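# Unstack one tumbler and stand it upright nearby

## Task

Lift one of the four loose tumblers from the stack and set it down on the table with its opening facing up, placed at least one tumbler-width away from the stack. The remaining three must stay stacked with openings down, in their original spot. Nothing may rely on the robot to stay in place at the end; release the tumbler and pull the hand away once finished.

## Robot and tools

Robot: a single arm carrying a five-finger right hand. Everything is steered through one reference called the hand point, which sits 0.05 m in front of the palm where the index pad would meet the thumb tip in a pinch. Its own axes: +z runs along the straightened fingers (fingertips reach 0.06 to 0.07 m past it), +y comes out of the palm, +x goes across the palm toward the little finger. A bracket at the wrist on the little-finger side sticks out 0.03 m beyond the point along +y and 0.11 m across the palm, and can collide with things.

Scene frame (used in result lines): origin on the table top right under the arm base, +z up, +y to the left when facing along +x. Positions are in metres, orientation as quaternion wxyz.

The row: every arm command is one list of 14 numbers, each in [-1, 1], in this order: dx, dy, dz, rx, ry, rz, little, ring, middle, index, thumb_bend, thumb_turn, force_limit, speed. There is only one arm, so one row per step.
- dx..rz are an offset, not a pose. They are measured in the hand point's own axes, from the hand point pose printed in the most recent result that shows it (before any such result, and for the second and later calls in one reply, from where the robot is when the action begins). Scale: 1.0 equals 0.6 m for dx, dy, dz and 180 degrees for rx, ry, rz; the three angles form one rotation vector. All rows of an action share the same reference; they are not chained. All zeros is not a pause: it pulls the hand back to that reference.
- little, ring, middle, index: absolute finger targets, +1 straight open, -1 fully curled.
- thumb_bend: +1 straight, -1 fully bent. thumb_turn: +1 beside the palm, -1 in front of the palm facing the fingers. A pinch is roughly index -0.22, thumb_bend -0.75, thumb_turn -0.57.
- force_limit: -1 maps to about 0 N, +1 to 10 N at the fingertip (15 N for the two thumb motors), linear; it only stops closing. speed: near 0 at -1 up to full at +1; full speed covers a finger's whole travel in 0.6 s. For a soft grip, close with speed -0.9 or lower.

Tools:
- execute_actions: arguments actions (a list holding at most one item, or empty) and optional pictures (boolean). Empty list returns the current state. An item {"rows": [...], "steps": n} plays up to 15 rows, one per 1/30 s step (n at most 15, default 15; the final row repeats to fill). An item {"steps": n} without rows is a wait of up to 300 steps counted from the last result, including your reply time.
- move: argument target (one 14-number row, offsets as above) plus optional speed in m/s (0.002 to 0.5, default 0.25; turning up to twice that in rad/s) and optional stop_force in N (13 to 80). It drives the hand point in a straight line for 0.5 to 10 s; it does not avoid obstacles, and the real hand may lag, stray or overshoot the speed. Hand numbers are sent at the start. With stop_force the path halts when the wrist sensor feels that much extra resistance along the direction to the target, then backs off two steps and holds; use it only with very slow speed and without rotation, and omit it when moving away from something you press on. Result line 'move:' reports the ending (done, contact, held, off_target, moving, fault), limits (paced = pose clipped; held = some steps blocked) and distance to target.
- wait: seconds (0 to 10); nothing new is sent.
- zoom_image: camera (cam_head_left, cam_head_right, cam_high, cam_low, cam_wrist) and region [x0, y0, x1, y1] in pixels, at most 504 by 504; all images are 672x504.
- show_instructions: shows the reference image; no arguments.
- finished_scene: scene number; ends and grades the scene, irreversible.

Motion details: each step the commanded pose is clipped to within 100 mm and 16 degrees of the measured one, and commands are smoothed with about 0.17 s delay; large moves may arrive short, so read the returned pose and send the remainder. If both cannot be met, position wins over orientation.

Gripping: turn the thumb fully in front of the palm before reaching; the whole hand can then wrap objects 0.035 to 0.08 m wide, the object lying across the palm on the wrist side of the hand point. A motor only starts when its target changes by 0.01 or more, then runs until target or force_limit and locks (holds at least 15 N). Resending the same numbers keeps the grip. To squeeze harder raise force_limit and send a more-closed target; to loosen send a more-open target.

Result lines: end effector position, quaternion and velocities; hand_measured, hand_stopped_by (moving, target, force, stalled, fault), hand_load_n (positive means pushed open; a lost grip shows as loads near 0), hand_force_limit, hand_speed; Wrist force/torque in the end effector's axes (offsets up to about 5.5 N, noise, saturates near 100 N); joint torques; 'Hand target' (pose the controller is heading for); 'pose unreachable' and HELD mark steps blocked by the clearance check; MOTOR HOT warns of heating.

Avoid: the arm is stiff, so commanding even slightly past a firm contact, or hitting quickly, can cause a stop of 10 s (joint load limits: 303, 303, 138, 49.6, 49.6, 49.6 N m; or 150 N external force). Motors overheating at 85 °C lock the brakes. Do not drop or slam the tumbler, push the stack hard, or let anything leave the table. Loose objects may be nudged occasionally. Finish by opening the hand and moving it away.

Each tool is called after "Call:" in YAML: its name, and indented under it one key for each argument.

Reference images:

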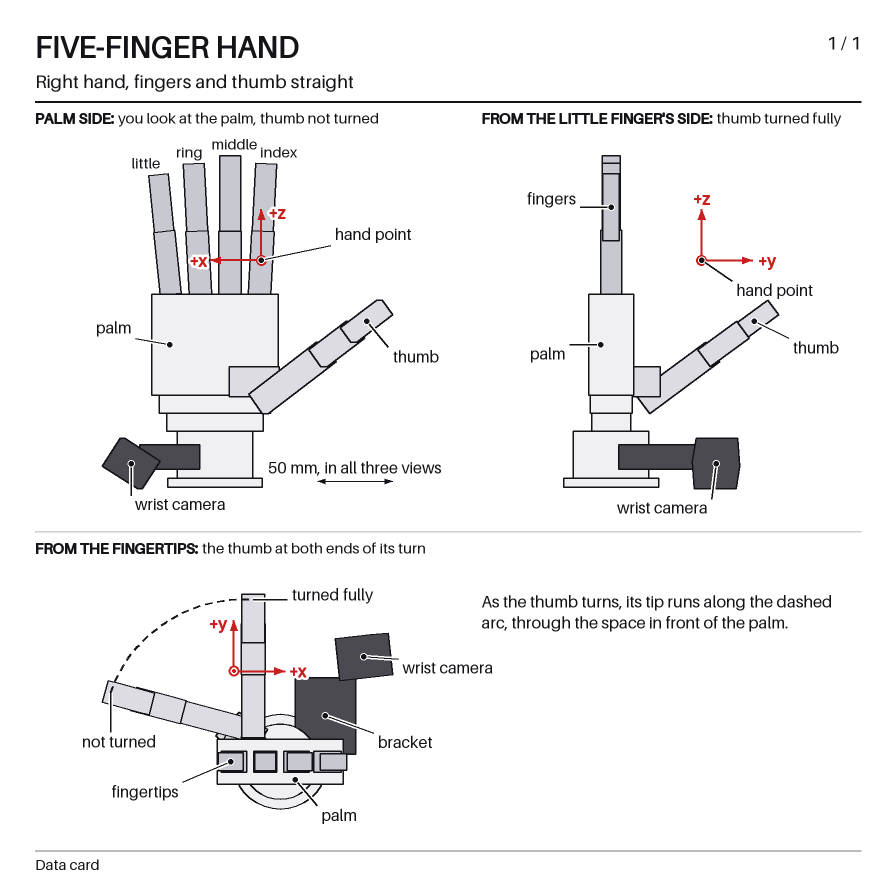

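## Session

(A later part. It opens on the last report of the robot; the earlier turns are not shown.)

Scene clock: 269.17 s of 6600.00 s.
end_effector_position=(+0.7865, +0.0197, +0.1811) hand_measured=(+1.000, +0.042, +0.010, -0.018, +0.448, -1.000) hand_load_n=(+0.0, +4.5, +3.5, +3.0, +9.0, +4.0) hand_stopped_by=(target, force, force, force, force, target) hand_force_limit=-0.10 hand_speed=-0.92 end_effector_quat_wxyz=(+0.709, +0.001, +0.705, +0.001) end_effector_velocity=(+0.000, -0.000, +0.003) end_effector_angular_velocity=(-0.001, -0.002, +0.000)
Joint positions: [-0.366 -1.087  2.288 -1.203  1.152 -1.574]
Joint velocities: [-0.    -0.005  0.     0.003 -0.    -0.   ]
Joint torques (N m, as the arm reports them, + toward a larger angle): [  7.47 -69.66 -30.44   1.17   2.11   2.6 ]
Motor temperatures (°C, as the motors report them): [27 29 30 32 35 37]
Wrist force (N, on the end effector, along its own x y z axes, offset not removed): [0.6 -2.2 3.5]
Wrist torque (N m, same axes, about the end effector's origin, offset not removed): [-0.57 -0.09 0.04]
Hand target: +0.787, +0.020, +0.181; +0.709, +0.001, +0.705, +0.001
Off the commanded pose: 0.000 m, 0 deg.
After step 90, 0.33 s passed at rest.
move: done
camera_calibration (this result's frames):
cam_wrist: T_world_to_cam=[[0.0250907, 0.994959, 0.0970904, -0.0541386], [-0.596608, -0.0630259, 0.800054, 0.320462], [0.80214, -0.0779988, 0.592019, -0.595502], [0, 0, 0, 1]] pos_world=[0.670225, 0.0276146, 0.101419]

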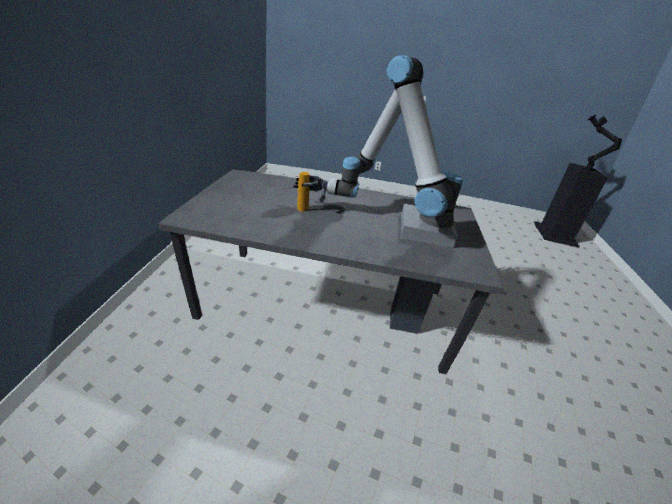

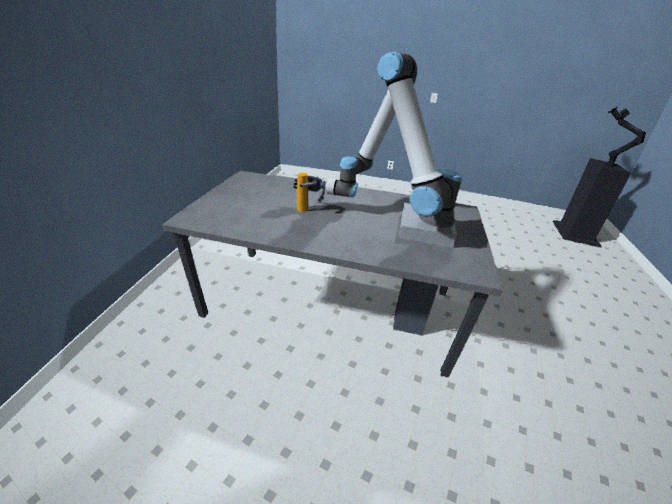

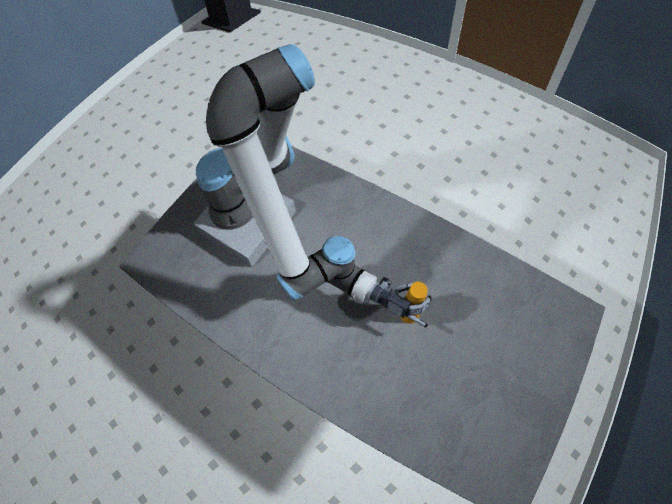

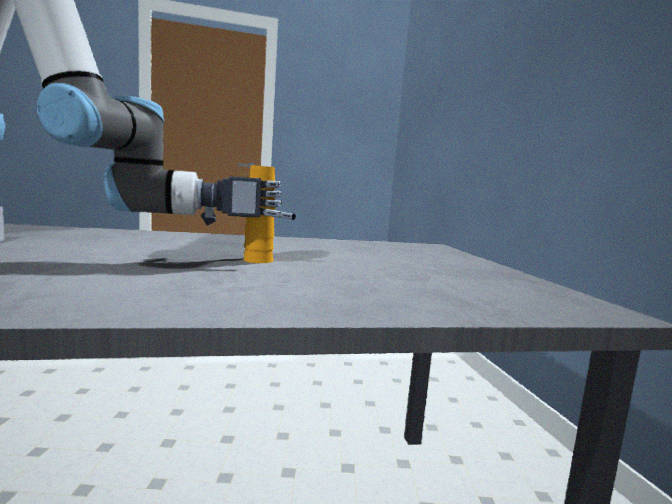

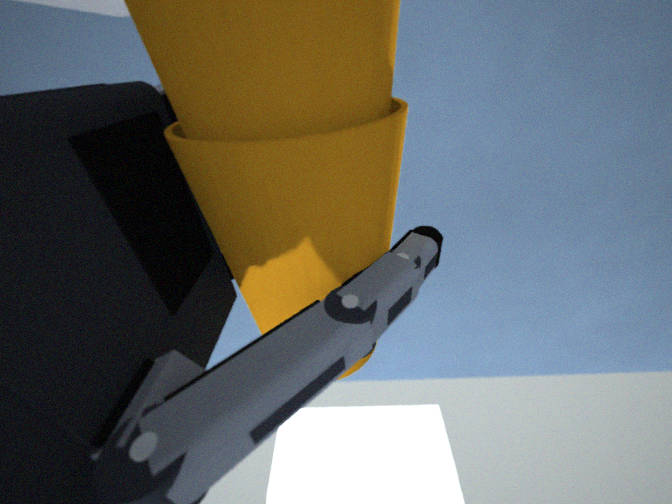

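Call:
move:
  target: [-0.21,0,0,0,0,0,1,-0.5,-0.5,-0.5,-0.1,-1,-0.1,-0.92]
  speed: 0.1

Call:
move:
  target: [0.0,-0.465,0,0,0,0.95,1,-0.5,-0.5,-0.5,-0.1,-1,-0.1,-0.92]
  speed: 0.35

Scene clock: 285.47 s of 6600.00 s.
end_effector_position=(+0.7859, +0.0193, +0.3067) hand_measured=(+1.000, +0.042, +0.010, -0.018, +0.448, -1.000) hand_load_n=(+0.0, +4.5, +3.5, +3.0, +9.0, +4.0) hand_stopped_by=(target, force, force, force, force, target) hand_force_limit=-0.10 hand_speed=-0.92 end_effector_quat_wxyz=(+0.709, +0.001, +0.705, +0.002) end_effector_velocity=(-0.001, +0.000, +0.002) end_effector_angular_velocity=(+0.000, +0.000, +0.000)
Joint positions: [-0.365 -1.322  2.255 -0.933  1.153 -1.574]
Joint velocities: [-0.    -0.004  0.     0.004 -0.001  0.   ]
Joint torques (N m, as the arm reports them, + toward a larger angle): [-13.14 -60.79 -40.59   1.31  -1.91  -1.8 ]
Motor temperatures (°C, as the motors report them): [27 29 30 32 35 37]
Wrist force (N, on the end effector, along its own x y z axes, offset not removed): [-0.3 -1.6 1.9]
Wrist torque (N m, same axes, about the end effector's origin, offset not removed): [-0.39 -0.02 -0.01]
Hand target: +0.786, +0.019, +0.307; +0.709, +0.001, +0.705, +0.001
Off the commanded pose: 0.000 m, 0 deg.
After step 90, 11.57 s passed at rest.
move: done
camera_calibration (this result's frames):
cam_wrist: T_world_to_cam=[[0.0250309, 0.994956, 0.0971395, -0.0658625], [-0.59663, -0.0630988, 0.800032, 0.219504], [0.802126, -0.0779819, 0.592041, -0.669424], [0, 0, 0, 1]] pos_world=[0.669574, 0.0271778, 0.227114]

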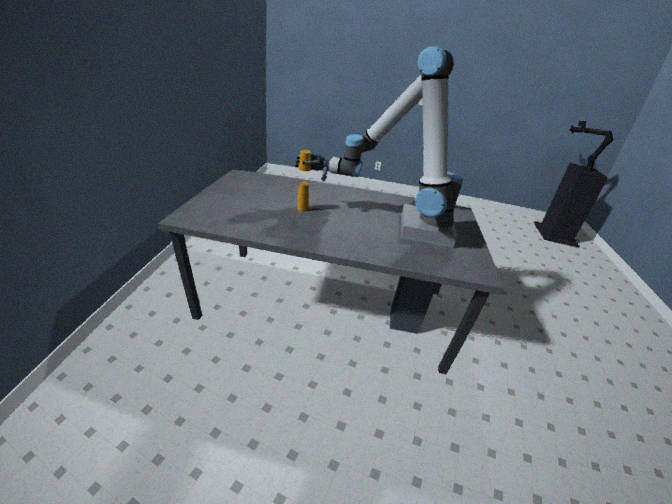

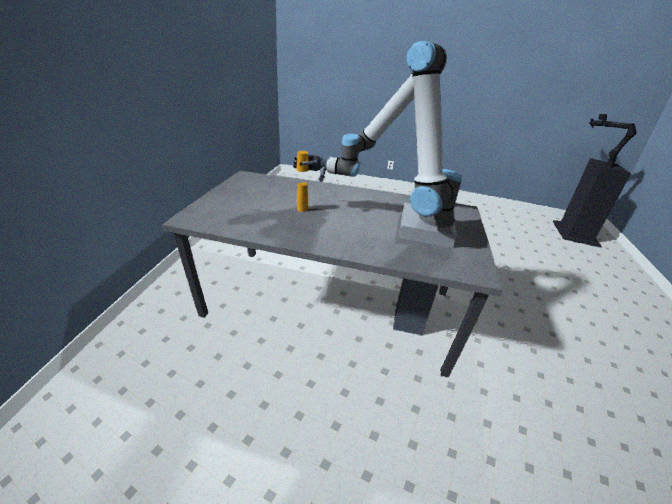

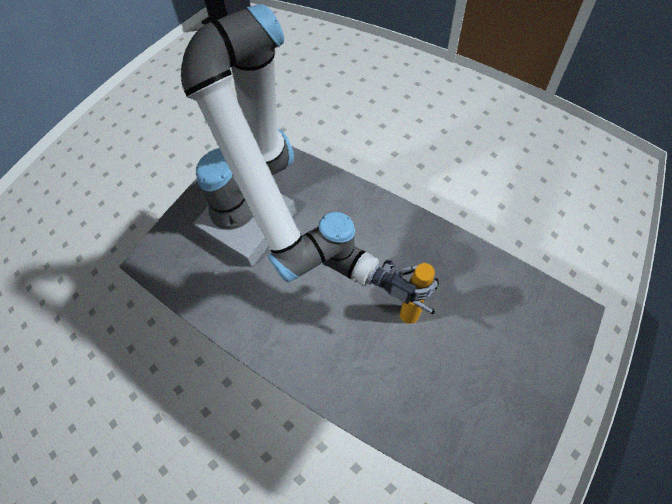

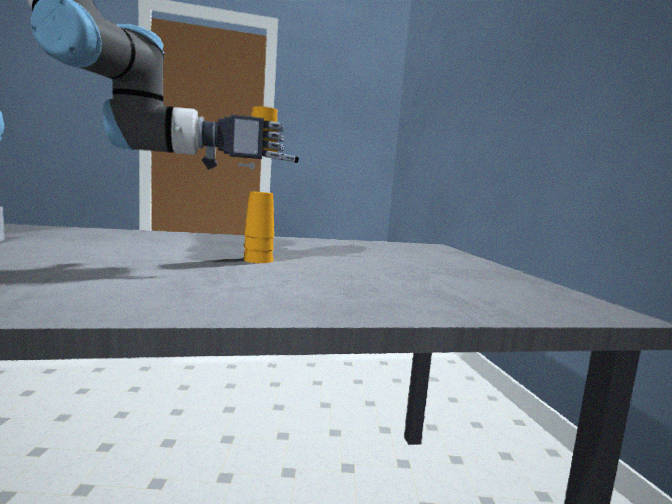

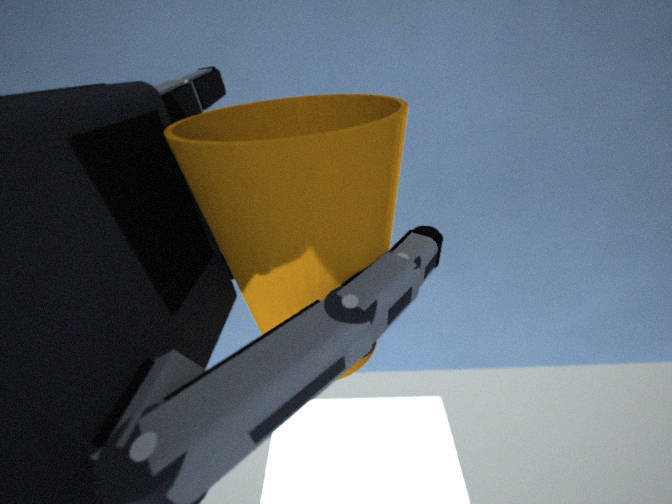

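Scene clock: 290.30 s of 6600.00 s.
end_effector_position=(+0.7861, -0.2595, +0.3057) hand_measured=(+1.000, +0.042, +0.010, -0.018, +0.448, -1.000) hand_load_n=(+0.0, +4.0, +3.5, +3.0, +9.0, +4.5) hand_stopped_by=(target, force, force, force, force, target) hand_force_limit=-0.10 hand_speed=-0.92 end_effector_quat_wxyz=(+0.055, +0.703, +0.055, +0.707) end_effector_velocity=(+0.000, -0.001, +0.001) end_effector_angular_velocity=(+0.014, -0.002, +0.002)
Joint positions: [-0.625 -1.357  2.161 -0.805  0.894  1.409]
Joint velocities: [-0.002 -0.001 -0.001 -0.001 -0.004  0.015]
Joint torques (N m, as the arm reports them, + toward a larger angle): [-12.67 -62.81 -45.32  -0.14  -1.72   2.45]
Motor temperatures (°C, as the motors report them): [27 29 30 32 35 37]
Wrist force (N, on the end effector, along its own x y z axes, offset not removed): [1.7 -2.7 3.4]
Wrist torque (N m, same axes, about the end effector's origin, offset not removed): [-0.61 -0.43 0.22]
Hand target: +0.786, -0.260, +0.306; +0.054, +0.703, +0.054, +0.707
Off the commanded pose: 0.000 m, 0 deg.
move: done
camera_calibration (this result's frames):
cam_wrist: T_world_to_cam=[[0.0270457, -0.997748, 0.0613773, -0.296197], [-0.588136, -0.0655305, -0.806103, 0.686504], [0.80831, -0.0142965, -0.588584, -0.318128], [0, 0, 0, 1]] pos_world=[0.668915, -0.255091, 0.384328]

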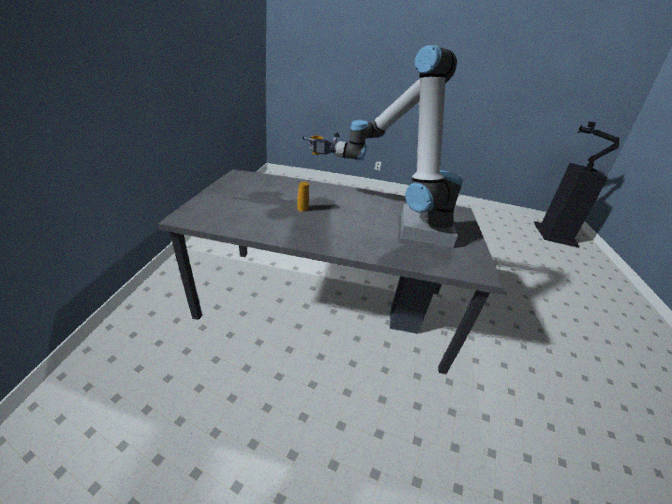

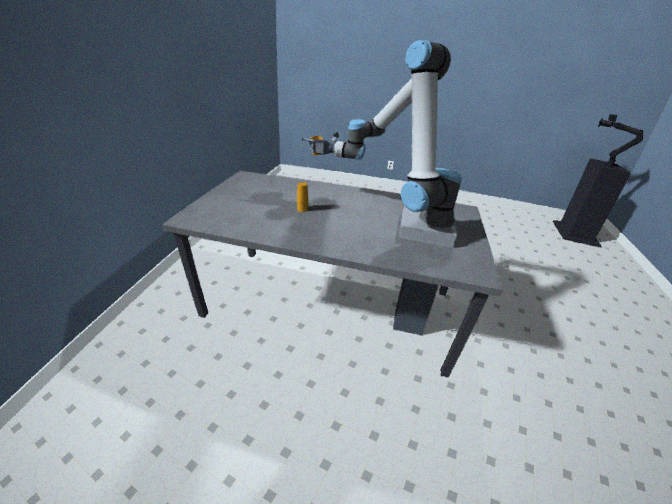

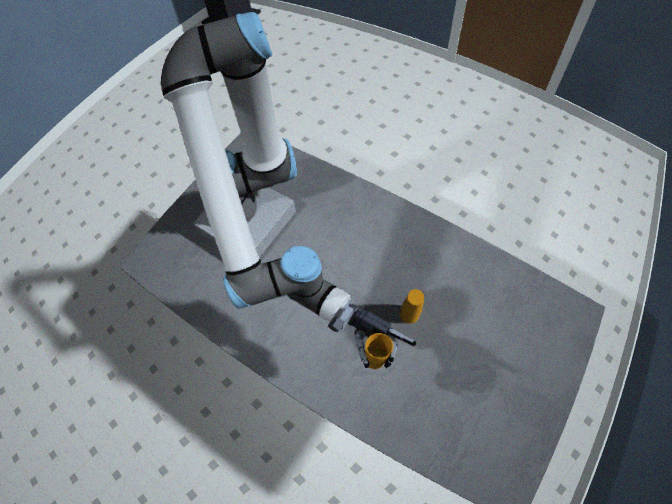

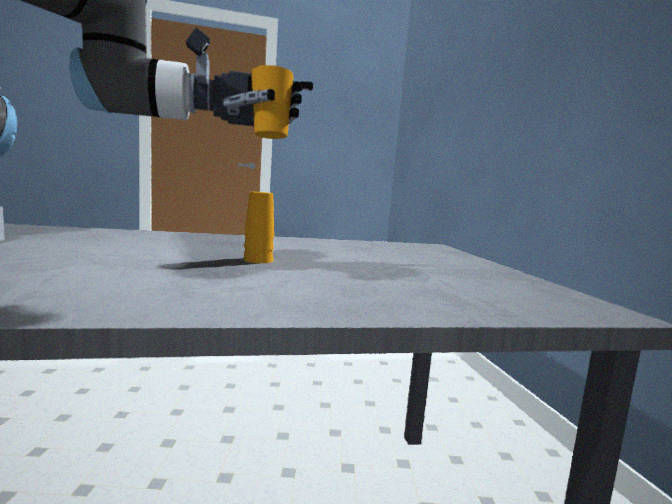

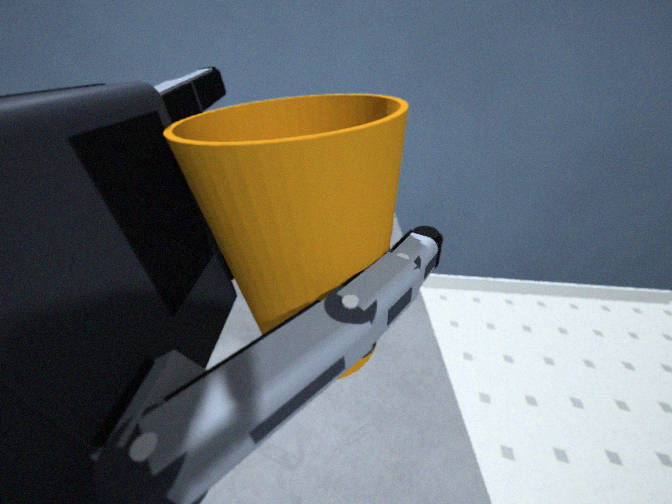

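Call:
move:
  target: [-0.403,-0.064,0,0,0,0.05,1,-0.5,-0.5,-0.5,-0.1,-1,-0.1,-0.92]
  speed: 0.2

Call:
zoom_image:
  camera: "cam_low"
  region: [60, 170, 330, 320]

Scene clock: 303.87 s of 6600.00 s.
end_effector_position=(+0.7872, -0.2588, +0.0613) hand_measured=(+1.000, +0.042, +0.010, -0.018, +0.448, -1.000) hand_load_n=(+0.0, +4.0, +3.5, +3.0, +9.0, +4.5) hand_stopped_by=(target, force, force, force, force, target) hand_force_limit=-0.10 hand_speed=-0.92 end_effector_quat_wxyz=(-0.001, +0.705, -0.000, +0.709) end_effector_velocity=(+0.000, +0.000, -0.003) end_effector_angular_velocity=(+0.002, -0.000, -0.000)
Joint positions: [-0.632 -0.948  2.215 -1.267  0.886  1.566]
Joint velocities: [ 0.001  0.006 -0.001 -0.005  0.001  0.002]
Joint torques (N m, as the arm reports them, + toward a larger angle): [ 10.5  -53.42 -26.27  -5.64   2.53   2.51]
Motor temperatures (°C, as the motors report them): [27 29 30 32 35 37]
Wrist force (N, on the end effector, along its own x y z axes, offset not removed): [-0.1 -2.1 2.3]
Wrist torque (N m, same axes, about the end effector's origin, offset not removed): [-0.54 -0.15 0.03]
Hand target: +0.787, -0.259, +0.061; -0.001, +0.705, -0.000, +0.709
Off the commanded pose: 0.000 m, 0 deg.
After step 90, 8.77 s passed at rest.
move: done
camera_calibration (this result's frames):
cam_wrist: T_world_to_cam=[[0.0277912, -0.995061, -0.0952992, -0.270816], [-0.588292, 0.0607964, -0.80636, 0.523067], [0.808171, 0.0784735, -0.583697, -0.439083], [0, 0, 0, 1]] pos_world=[0.670096, -0.266823, 0.13968]

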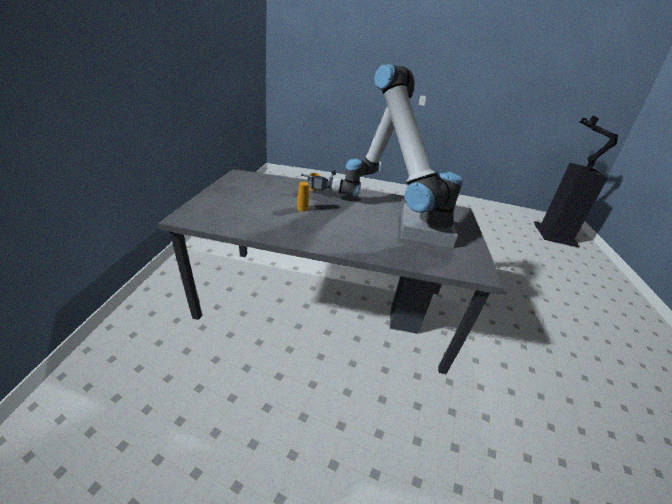

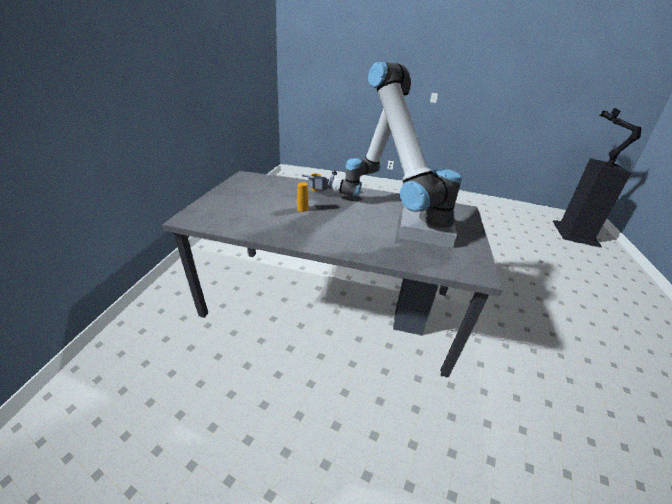

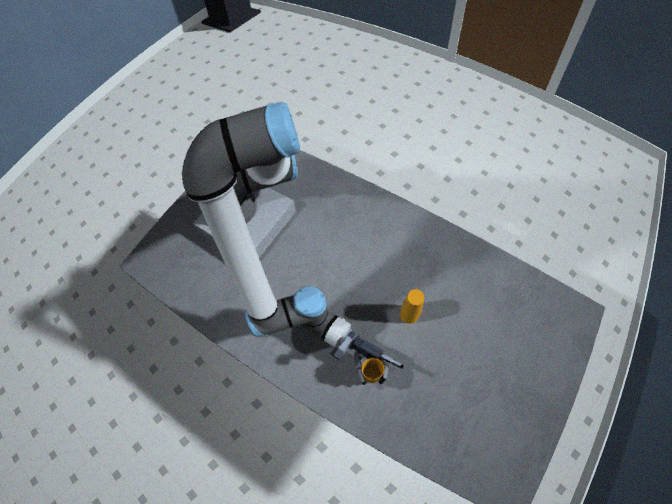

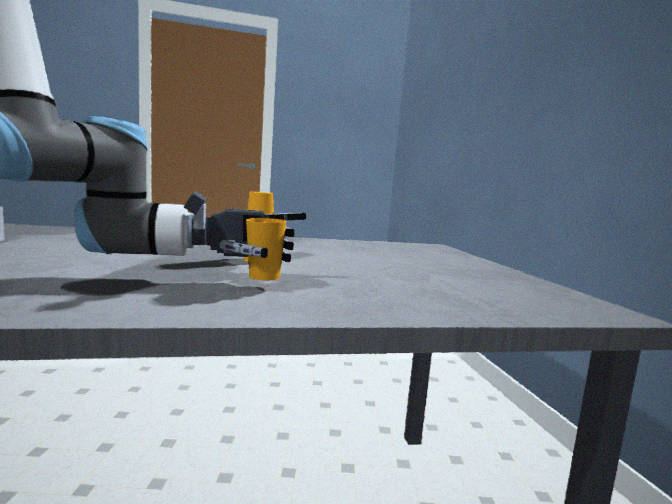

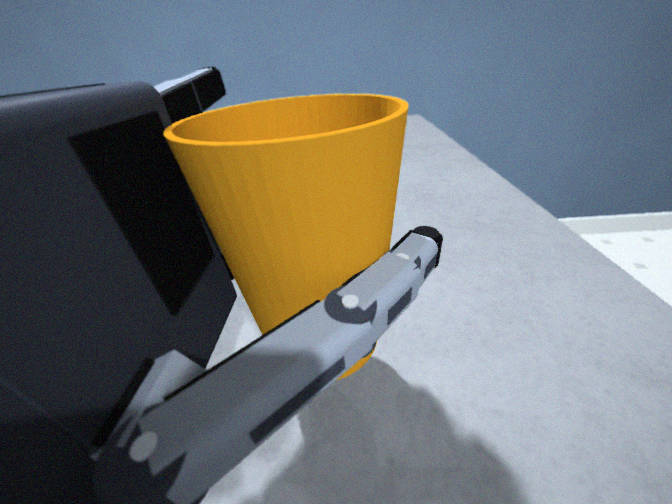

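Region (60, 170, 330, 320) of cam_low's 672x504 image, scaled by 1.867, with more detail than that image has.

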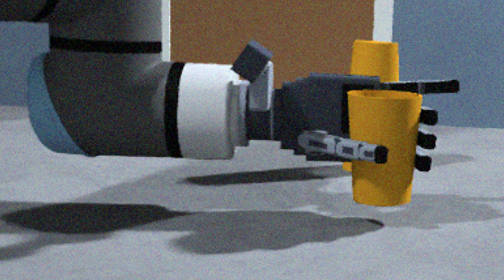

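Call:
move:
  target: [-0.030,0,0,0,0,0,1,-0.5,-0.5,-0.5,-0.1,-1,-0.1,-0.92]
  speed: 0.02

Call:
zoom_image:
  camera: "cam_low"
  region: [210, 220, 320, 310]

Scene clock: 313.00 s of 6600.00 s.
end_effector_position=(+0.7873, -0.2588, +0.0435) hand_measured=(+1.000, +0.042, +0.010, -0.018, +0.448, -1.000) hand_load_n=(+0.0, +4.0, +3.5, +3.0, +9.0, +4.5) hand_stopped_by=(target, force, force, force, force, target) hand_force_limit=-0.10 hand_speed=-0.92 end_effector_quat_wxyz=(-0.001, +0.705, -0.000, +0.709) end_effector_velocity=(+0.001, -0.000, -0.002) end_effector_angular_velocity=(-0.000, -0.000, +0.000)
Joint positions: [-0.632 -0.914  2.211 -1.298  0.886  1.566]
Joint velocities: [ 0.     0.004 -0.002 -0.003  0.     0.   ]
Joint torques (N m, as the arm reports them, + toward a larger angle): [-12.68 -54.97 -25.35  -5.12  -1.92  -1.92]
Motor temperatures (°C, as the motors report them): [27 29 30 32 35 37]
Wrist force (N, on the end effector, along its own x y z axes, offset not removed): [0.0 -1.6 0.5]
Wrist torque (N m, same axes, about the end effector's origin, offset not removed): [-0.33 -0.10 0.08]
Hand target: +0.787, -0.259, +0.043; -0.001, +0.705, -0.000, +0.709
Off the commanded pose: 0.000 m, 0 deg.
After step 90, 4.97 s passed at rest.
move: done
camera_calibration (this result's frames):
cam_wrist: T_world_to_cam=[[0.0277966, -0.995061, -0.0952905, -0.272468], [-0.588305, 0.060785, -0.806352, 0.508794], [0.808162, 0.0784737, -0.58371, -0.449525], [0, 0, 0, 1]] pos_world=[0.670188, -0.266774, 0.121911]

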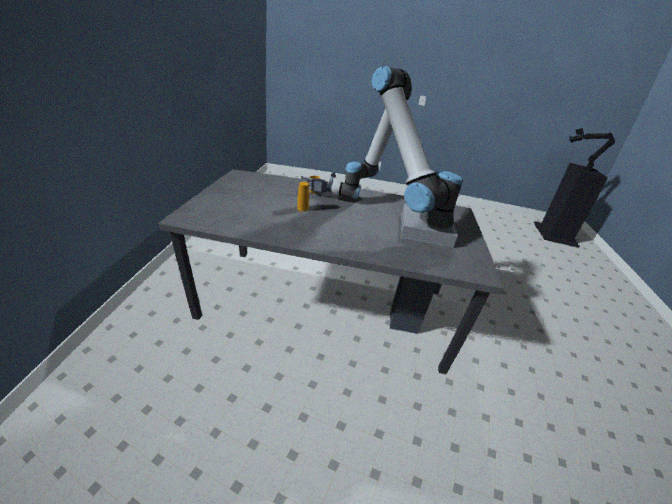

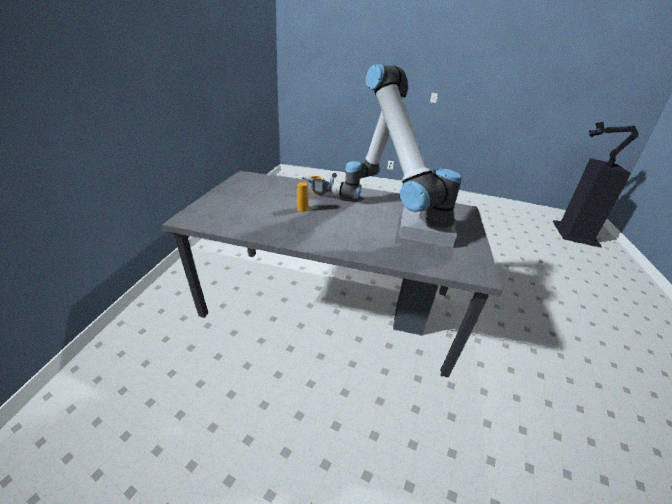

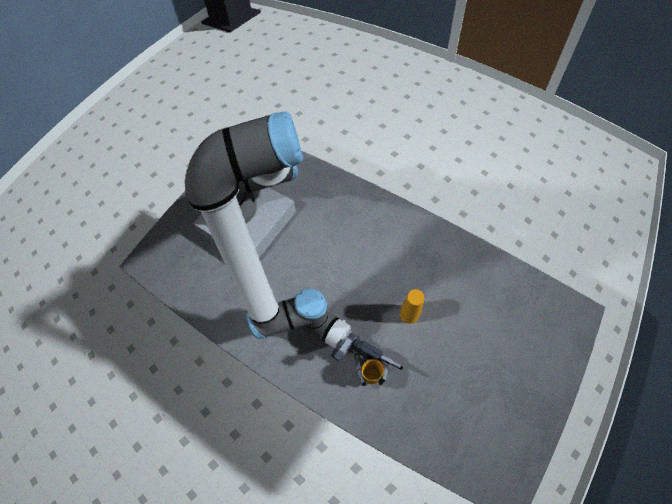

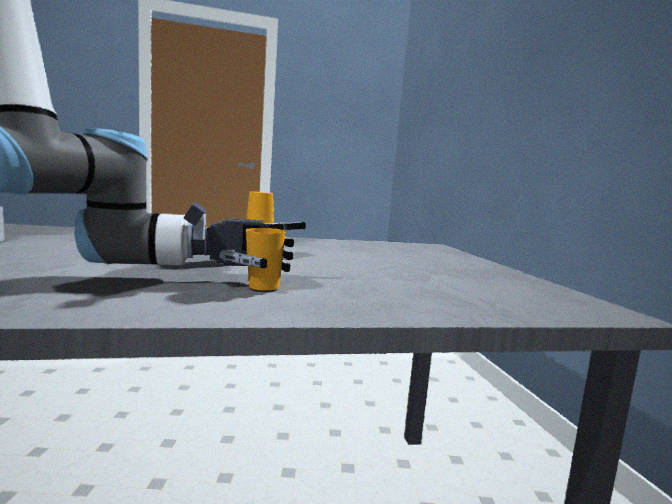

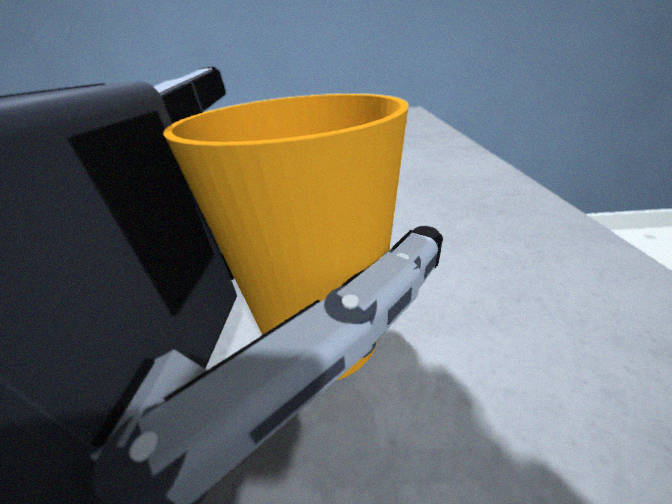

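Region (210, 220, 320, 310) of cam_low's 672x504 image, scaled by 4.582, with more detail than that image has; it fills the top 412 rows of this view, and the rest is white.

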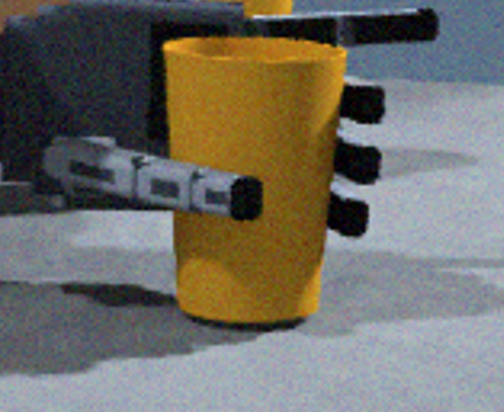

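Call:
move:
  target: [-0.007,0,0,0,0,0,1,-0.5,-0.5,-0.5,-0.1,-1,-0.1,-0.92]
  speed: 0.008

Call:
zoom_image:
  camera: "cam_low"
  region: [210, 220, 320, 310]

Scene clock: 318.57 s of 6600.00 s.
end_effector_position=(+0.7874, -0.2588, +0.0395) hand_measured=(+1.000, +0.042, +0.010, -0.018, +0.448, -1.000) hand_load_n=(+0.0, +5.0, +4.0, +2.5, +9.0, +2.5) hand_stopped_by=(target, force, force, force, force, target) hand_force_limit=-0.10 hand_speed=-0.92 end_effector_quat_wxyz=(-0.001, +0.705, -0.000, +0.709) end_effector_velocity=(-0.001, +0.000, -0.003) end_effector_angular_velocity=(+0.002, +0.003, -0.001)
Joint positions: [-0.632 -0.906  2.21  -1.305  0.886  1.566]
Joint velocities: [-0.001  0.004  0.    -0.001  0.     0.   ]
Joint torques (N m, as the arm reports them, + toward a larger angle): [-12.1  -49.56 -20.84  -3.97  -1.5    1.52]
Motor temperatures (°C, as the motors report them): [27 29 30 32 35 37]
Wrist force (N, on the end effector, along its own x y z axes, offset not removed): [6.2 -3.1 3.8]
Wrist torque (N m, same axes, about the end effector's origin, offset not removed): [-0.59 -0.33 0.13]
Hand target: +0.787, -0.259, +0.039; -0.001, +0.705, -0.000, +0.709
Off the commanded pose: 0.000 m, 0 deg.
After step 90, 1.83 s passed at rest.
move: done
camera_calibration (this result's frames):
cam_wrist: T_world_to_cam=[[0.0278162, -0.995068, -0.0952132, -0.272882], [-0.588219, 0.0607191, -0.806419, 0.50553], [0.808223, 0.0784377, -0.583629, -0.451953], [0, 0, 0, 1]] pos_world=[0.670232, -0.266781, 0.117914]

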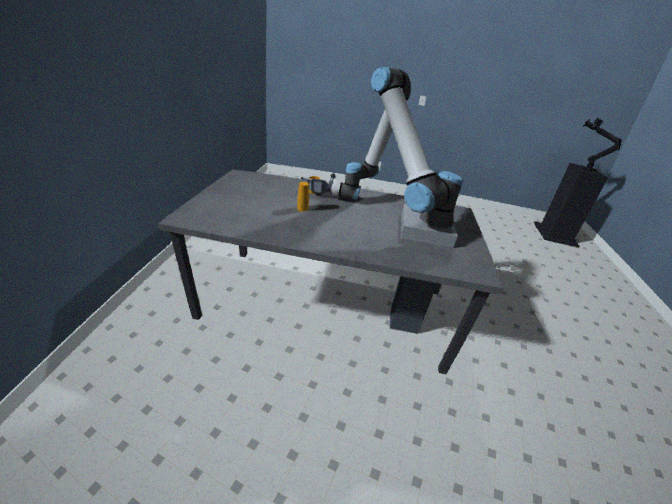

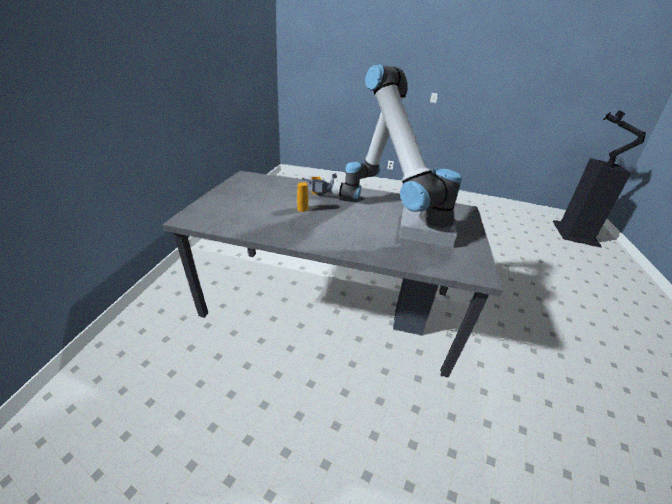

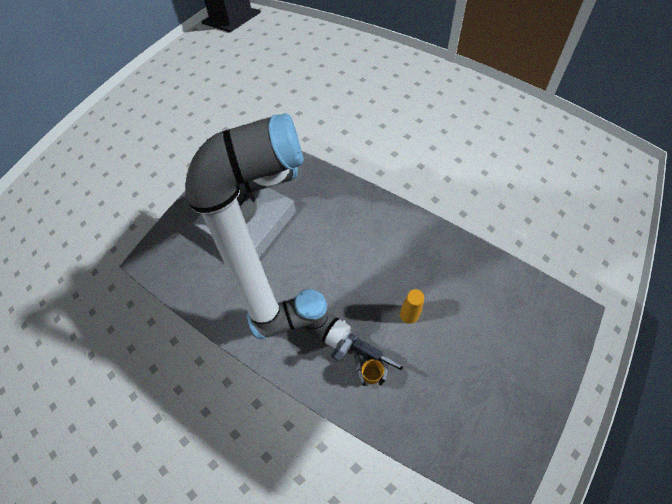

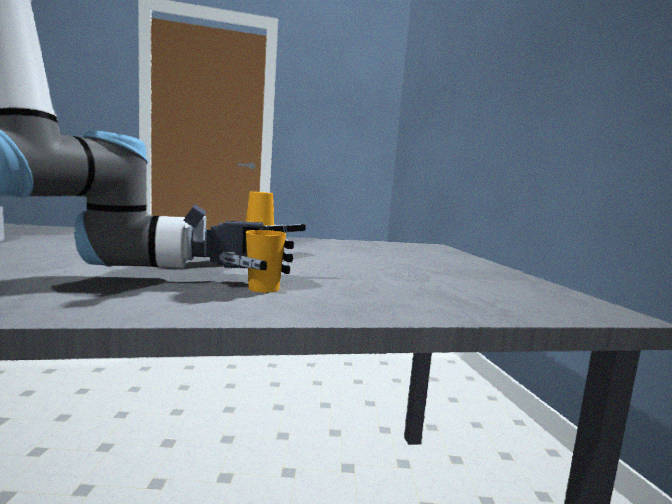

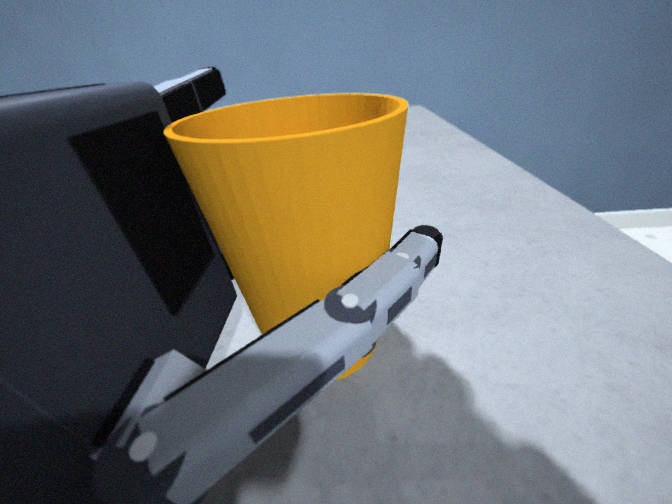

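Region (210, 220, 320, 310) of cam_low's 672x504 image, scaled by 4.582, with more detail than that image has; it fills the top 412 rows of this view, and the rest is white.

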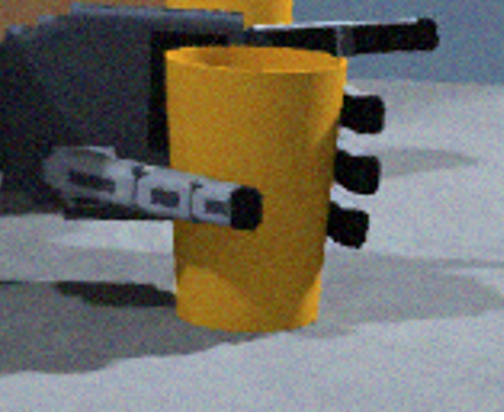

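Contact. Release slowly, then open.

Call:
execute_actions:
  actions:
    - {"rows": [[0,0,0,0,0,0,1,1,1,1,1,-1,-0.1,-0.85],[0,0,0,0,0,0,1,1,1,1,1,-1,-0.1,-0.85],[0,0,0,0,0,0,1,1,1,1,1,-1,-0.1,-0.85],[0,0,0,0,0,0,1,1,1,1,1,-1,-0.1,-0.85],[0,0,0,0,0,0,1,1,1,1,1,-1,-0.1,-0.85],[0,0,0,0,0,0,1,1,1,1,1,-1,-0.1,-0.85],[0,0,0,0,0,0,1,1,1,1,1,-1,-0.1,-0.85],[0,0,0,0,0,0,1,1,1,1,1,-1,-0.1,-0.85],[0,0,0,0,0,0,1,1,1,1,1,-1,-0.1,-0.85],[0,0,0,0,0,0,1,1,1,1,1,-1,-0.1,-0.85],[0,0,0,0,0,0,1,1,1,1,1,-1,-0.1,-0.85],[0,0,0,0,0,0,1,1,1,1,1,-1,-0.1,-0.3]], "steps": 15}
  pictures: false

Call:
wait:
  seconds: 0.8

Scene clock: 326.57 s of 6600.00 s.
end_effector_position=(+0.7874, -0.2588, +0.0395) hand_measured=(+1.000, +0.230, +0.196, +0.170, +0.562, -1.000) hand_load_n=(+0.0, +0.0, +0.0, +0.0, +0.0, +0.0) hand_stopped_by=(target, moving, moving, moving, moving, target) hand_force_limit=-0.10 hand_speed=-0.30 end_effector_quat_wxyz=(-0.001, +0.705, -0.000, +0.709) end_effector_velocity=(+0.000, -0.000, +0.000) end_effector_angular_velocity=(+0.000, -0.000, -0.000)
Joint positions: [-0.632 -0.906  2.21  -1.305  0.886  1.566]
Joint velocities: [ 0.    -0.001 -0.     0.001  0.     0.   ]
Joint torques (N m, as the arm reports them, + toward a larger angle): [ -9.23 -77.81  -4.47   1.68   1.52  -0.99]
Motor temperatures (°C, as the motors report them): [27 29 30 32 35 37]
Wrist force (N, on the end effector, along its own x y z axes, offset not removed): [1.8 -3.5 3.7]
Wrist torque (N m, same axes, about the end effector's origin, offset not removed): [-0.69 -0.42 0.09]
Hand target: +0.787, -0.259, +0.040; -0.001, +0.705, -0.000, +0.709
Off the commanded pose: 0.000 m, 0 deg.
Steps of this call (steps 1 to 90: nothing new was sent; then 4.50 s passed at rest; steps 91 to 105: all 15 steps of this action). Readings (end_effector_position | what the end effector reports):
91: (+0.7873, -0.2588, +0.0393) | hand_measured=(+1.000, +0.042, +0.010, -0.018, +0.448, -1.000) hand_load_n=(+0.0, +6.0, +4.0, +2.5, +9.0, +1.5) hand_stopped_by=(target, moving, moving, moving, moving, target) hand_force_limit=-0.10 hand_speed=-0.85
92: (+0.7873, -0.2588, +0.0393) | hand_measured=(+1.000, +0.042, +0.010, -0.018, +0.448, -1.000) hand_load_n=(+0.0, +6.0, +4.0, +2.5, +9.0, +1.5) hand_stopped_by=(target, moving, moving, moving, moving, target) hand_force_limit=-0.10 hand_speed=-0.85
94: (+0.7873, -0.2588, +0.0393) | hand_measured=(+1.000, +0.050, +0.016, -0.010, +0.452, -1.000) hand_load_n=(+0.0, +5.0, +3.0, +1.0, +7.5, +1.0) hand_stopped_by=(target, moving, moving, moving, moving, target) hand_force_limit=-0.10 hand_speed=-0.85
98: (+0.7873, -0.2588, +0.0394) | hand_measured=(+1.000, +0.082, +0.050, +0.022, +0.470, -1.000) hand_load_n=(+0.0, +1.5, +0.0, +0.0, +2.0, +0.5) hand_stopped_by=(target, moving, moving, moving, moving, target) hand_force_limit=-0.10 hand_speed=-0.85
105: the state above

Scene clock: 327.37 s of 6600.00 s.
end_effector_position=(+0.7874, -0.2588, +0.0395) hand_measured=(+1.000, +1.000, +1.000, +1.000, +1.000, -1.000) hand_load_n=(+0.0, +0.0, +0.0, +0.0, +0.0, +0.0) hand_stopped_by=(target, target, target, moving, target, target) hand_force_limit=-0.10 hand_speed=-0.30 end_effector_quat_wxyz=(-0.001, +0.705, -0.000, +0.709) end_effector_velocity=(+0.000, +0.000, +0.000) end_effector_angular_velocity=(-0.000, -0.000, +0.001)
Joint positions: [-0.632 -0.906  2.21  -1.305  0.886  1.566]
Joint velocities: [ 0.  0. -0.  0. -0. -0.]
Joint torques (N m, as the arm reports them, + toward a larger angle): [ -4.97 -79.04  -3.97   1.46   1.58  -0.08]
Motor temperatures (°C, as the motors report them): [27 29 30 32 35 37]
Wrist force (N, on the end effector, along its own x y z axes, offset not removed): [0.4 -3.4 1.7]
Wrist torque (N m, same axes, about the end effector's origin, offset not removed): [-0.61 -0.11 0.06]
Hand target: +0.787, -0.259, +0.040; -0.001, +0.705, -0.000, +0.709
Off the commanded pose: 0.000 m, 0 deg.
Steps of this call (steps 1 to 24: nothing new was sent). Readings (end_effector_position | what the end effector reports):
1: (+0.7874, -0.2588, +0.0395) | hand_measured=(+1.000, +0.268, +0.236, +0.208, +0.586, -1.000) hand_load_n=(+0.0, +0.0, +0.0, +0.0, +0.0, +0.0) hand_stopped_by=(target, moving, moving, moving, moving, target) hand_force_limit=-0.10 hand_speed=-0.30
2: (+0.7874, -0.2588, +0.0395) | hand_measured=(+1.000, +0.308, +0.274, +0.248, +0.610, -1.000) hand_load_n=(+0.0, +0.0, +0.0, +0.0, +0.0, +0.0) hand_stopped_by=(target, moving, moving, moving, moving, target) hand_force_limit=-0.10 hand_speed=-0.30
4: (+0.7874, -0.2588, +0.0395) | hand_measured=(+1.000, +0.384, +0.352, +0.326, +0.660, -1.000) hand_load_n=(+0.0, +0.0, +0.0, +0.0, +0.0, +0.0) hand_stopped_by=(target, moving, moving, moving, moving, target) hand_force_limit=-0.10 hand_speed=-0.30
8: (+0.7874, -0.2588, +0.0395) | hand_measured=(+1.000, +0.540, +0.508, +0.480, +0.758, -1.000) hand_load_n=(+0.0, +0.0, +0.0, +0.0, +0.0, +0.0) hand_stopped_by=(target, moving, moving, moving, moving, target) hand_force_limit=-0.10 hand_speed=-0.30
24: the state above
camera_calibration (this result's frames):
cam_wrist: T_world_to_cam=[[0.0278001, -0.995069, -0.0952046, -0.272881], [-0.588221, 0.0607214, -0.806417, 0.50553], [0.808222, 0.0784199, -0.583633, -0.451952], [0, 0, 0, 1]] pos_world=[0.670227, -0.26679, 0.117914]

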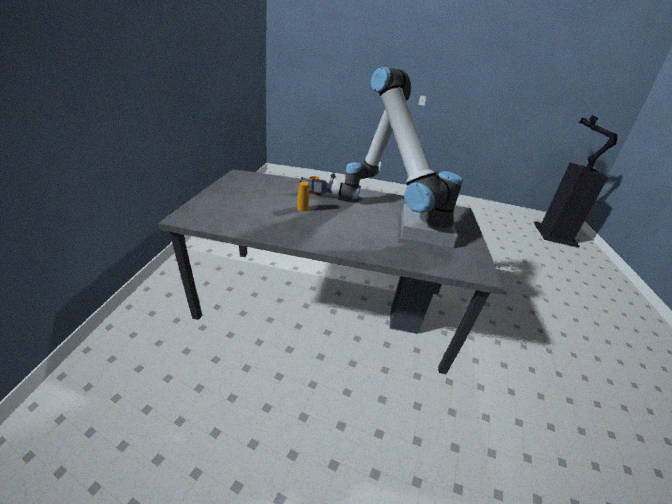

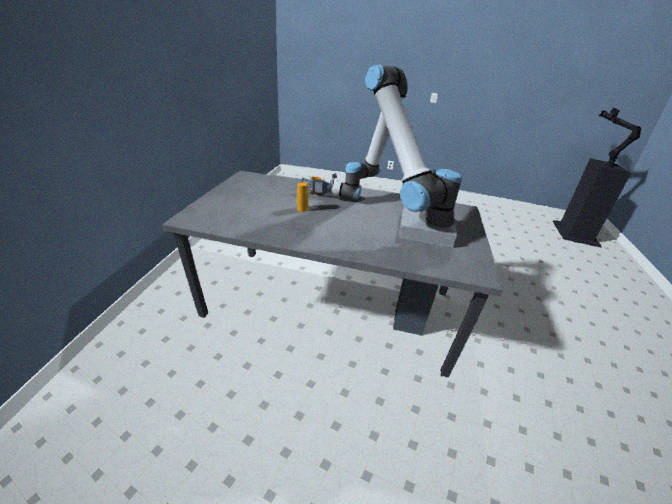

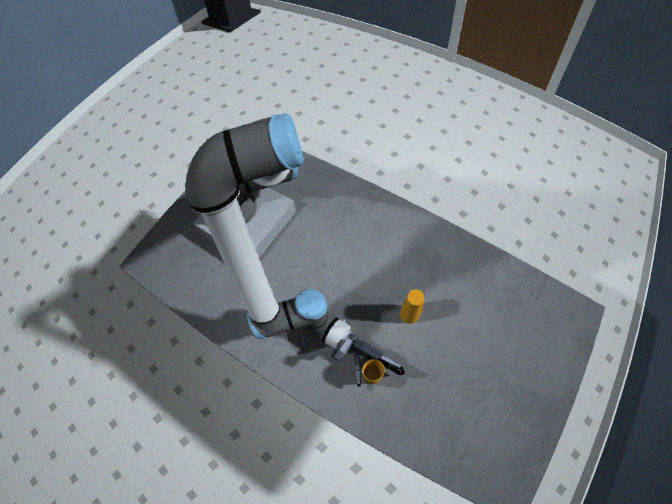

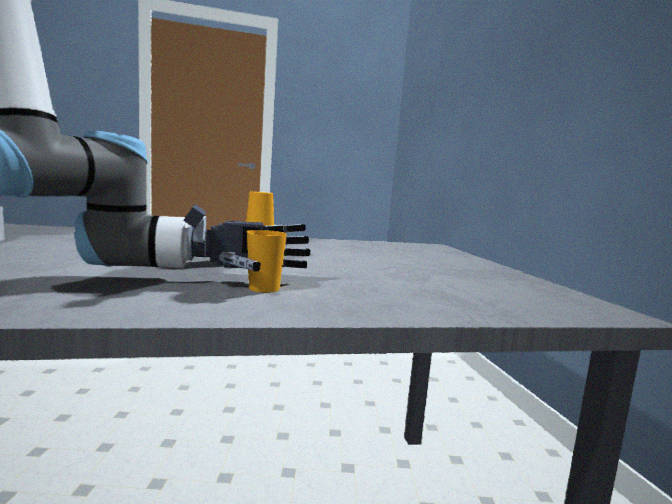

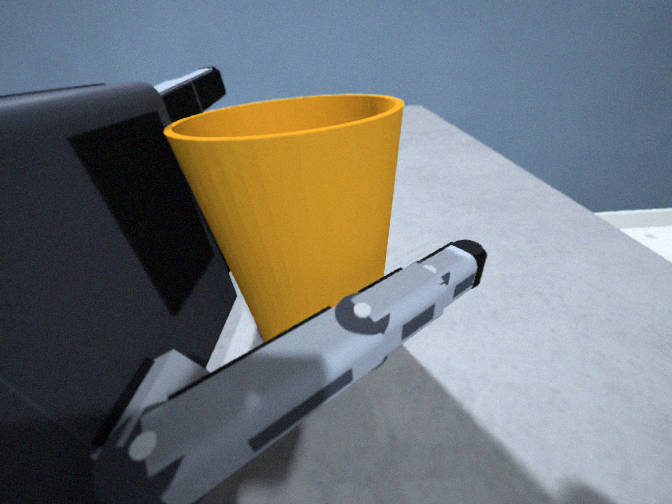

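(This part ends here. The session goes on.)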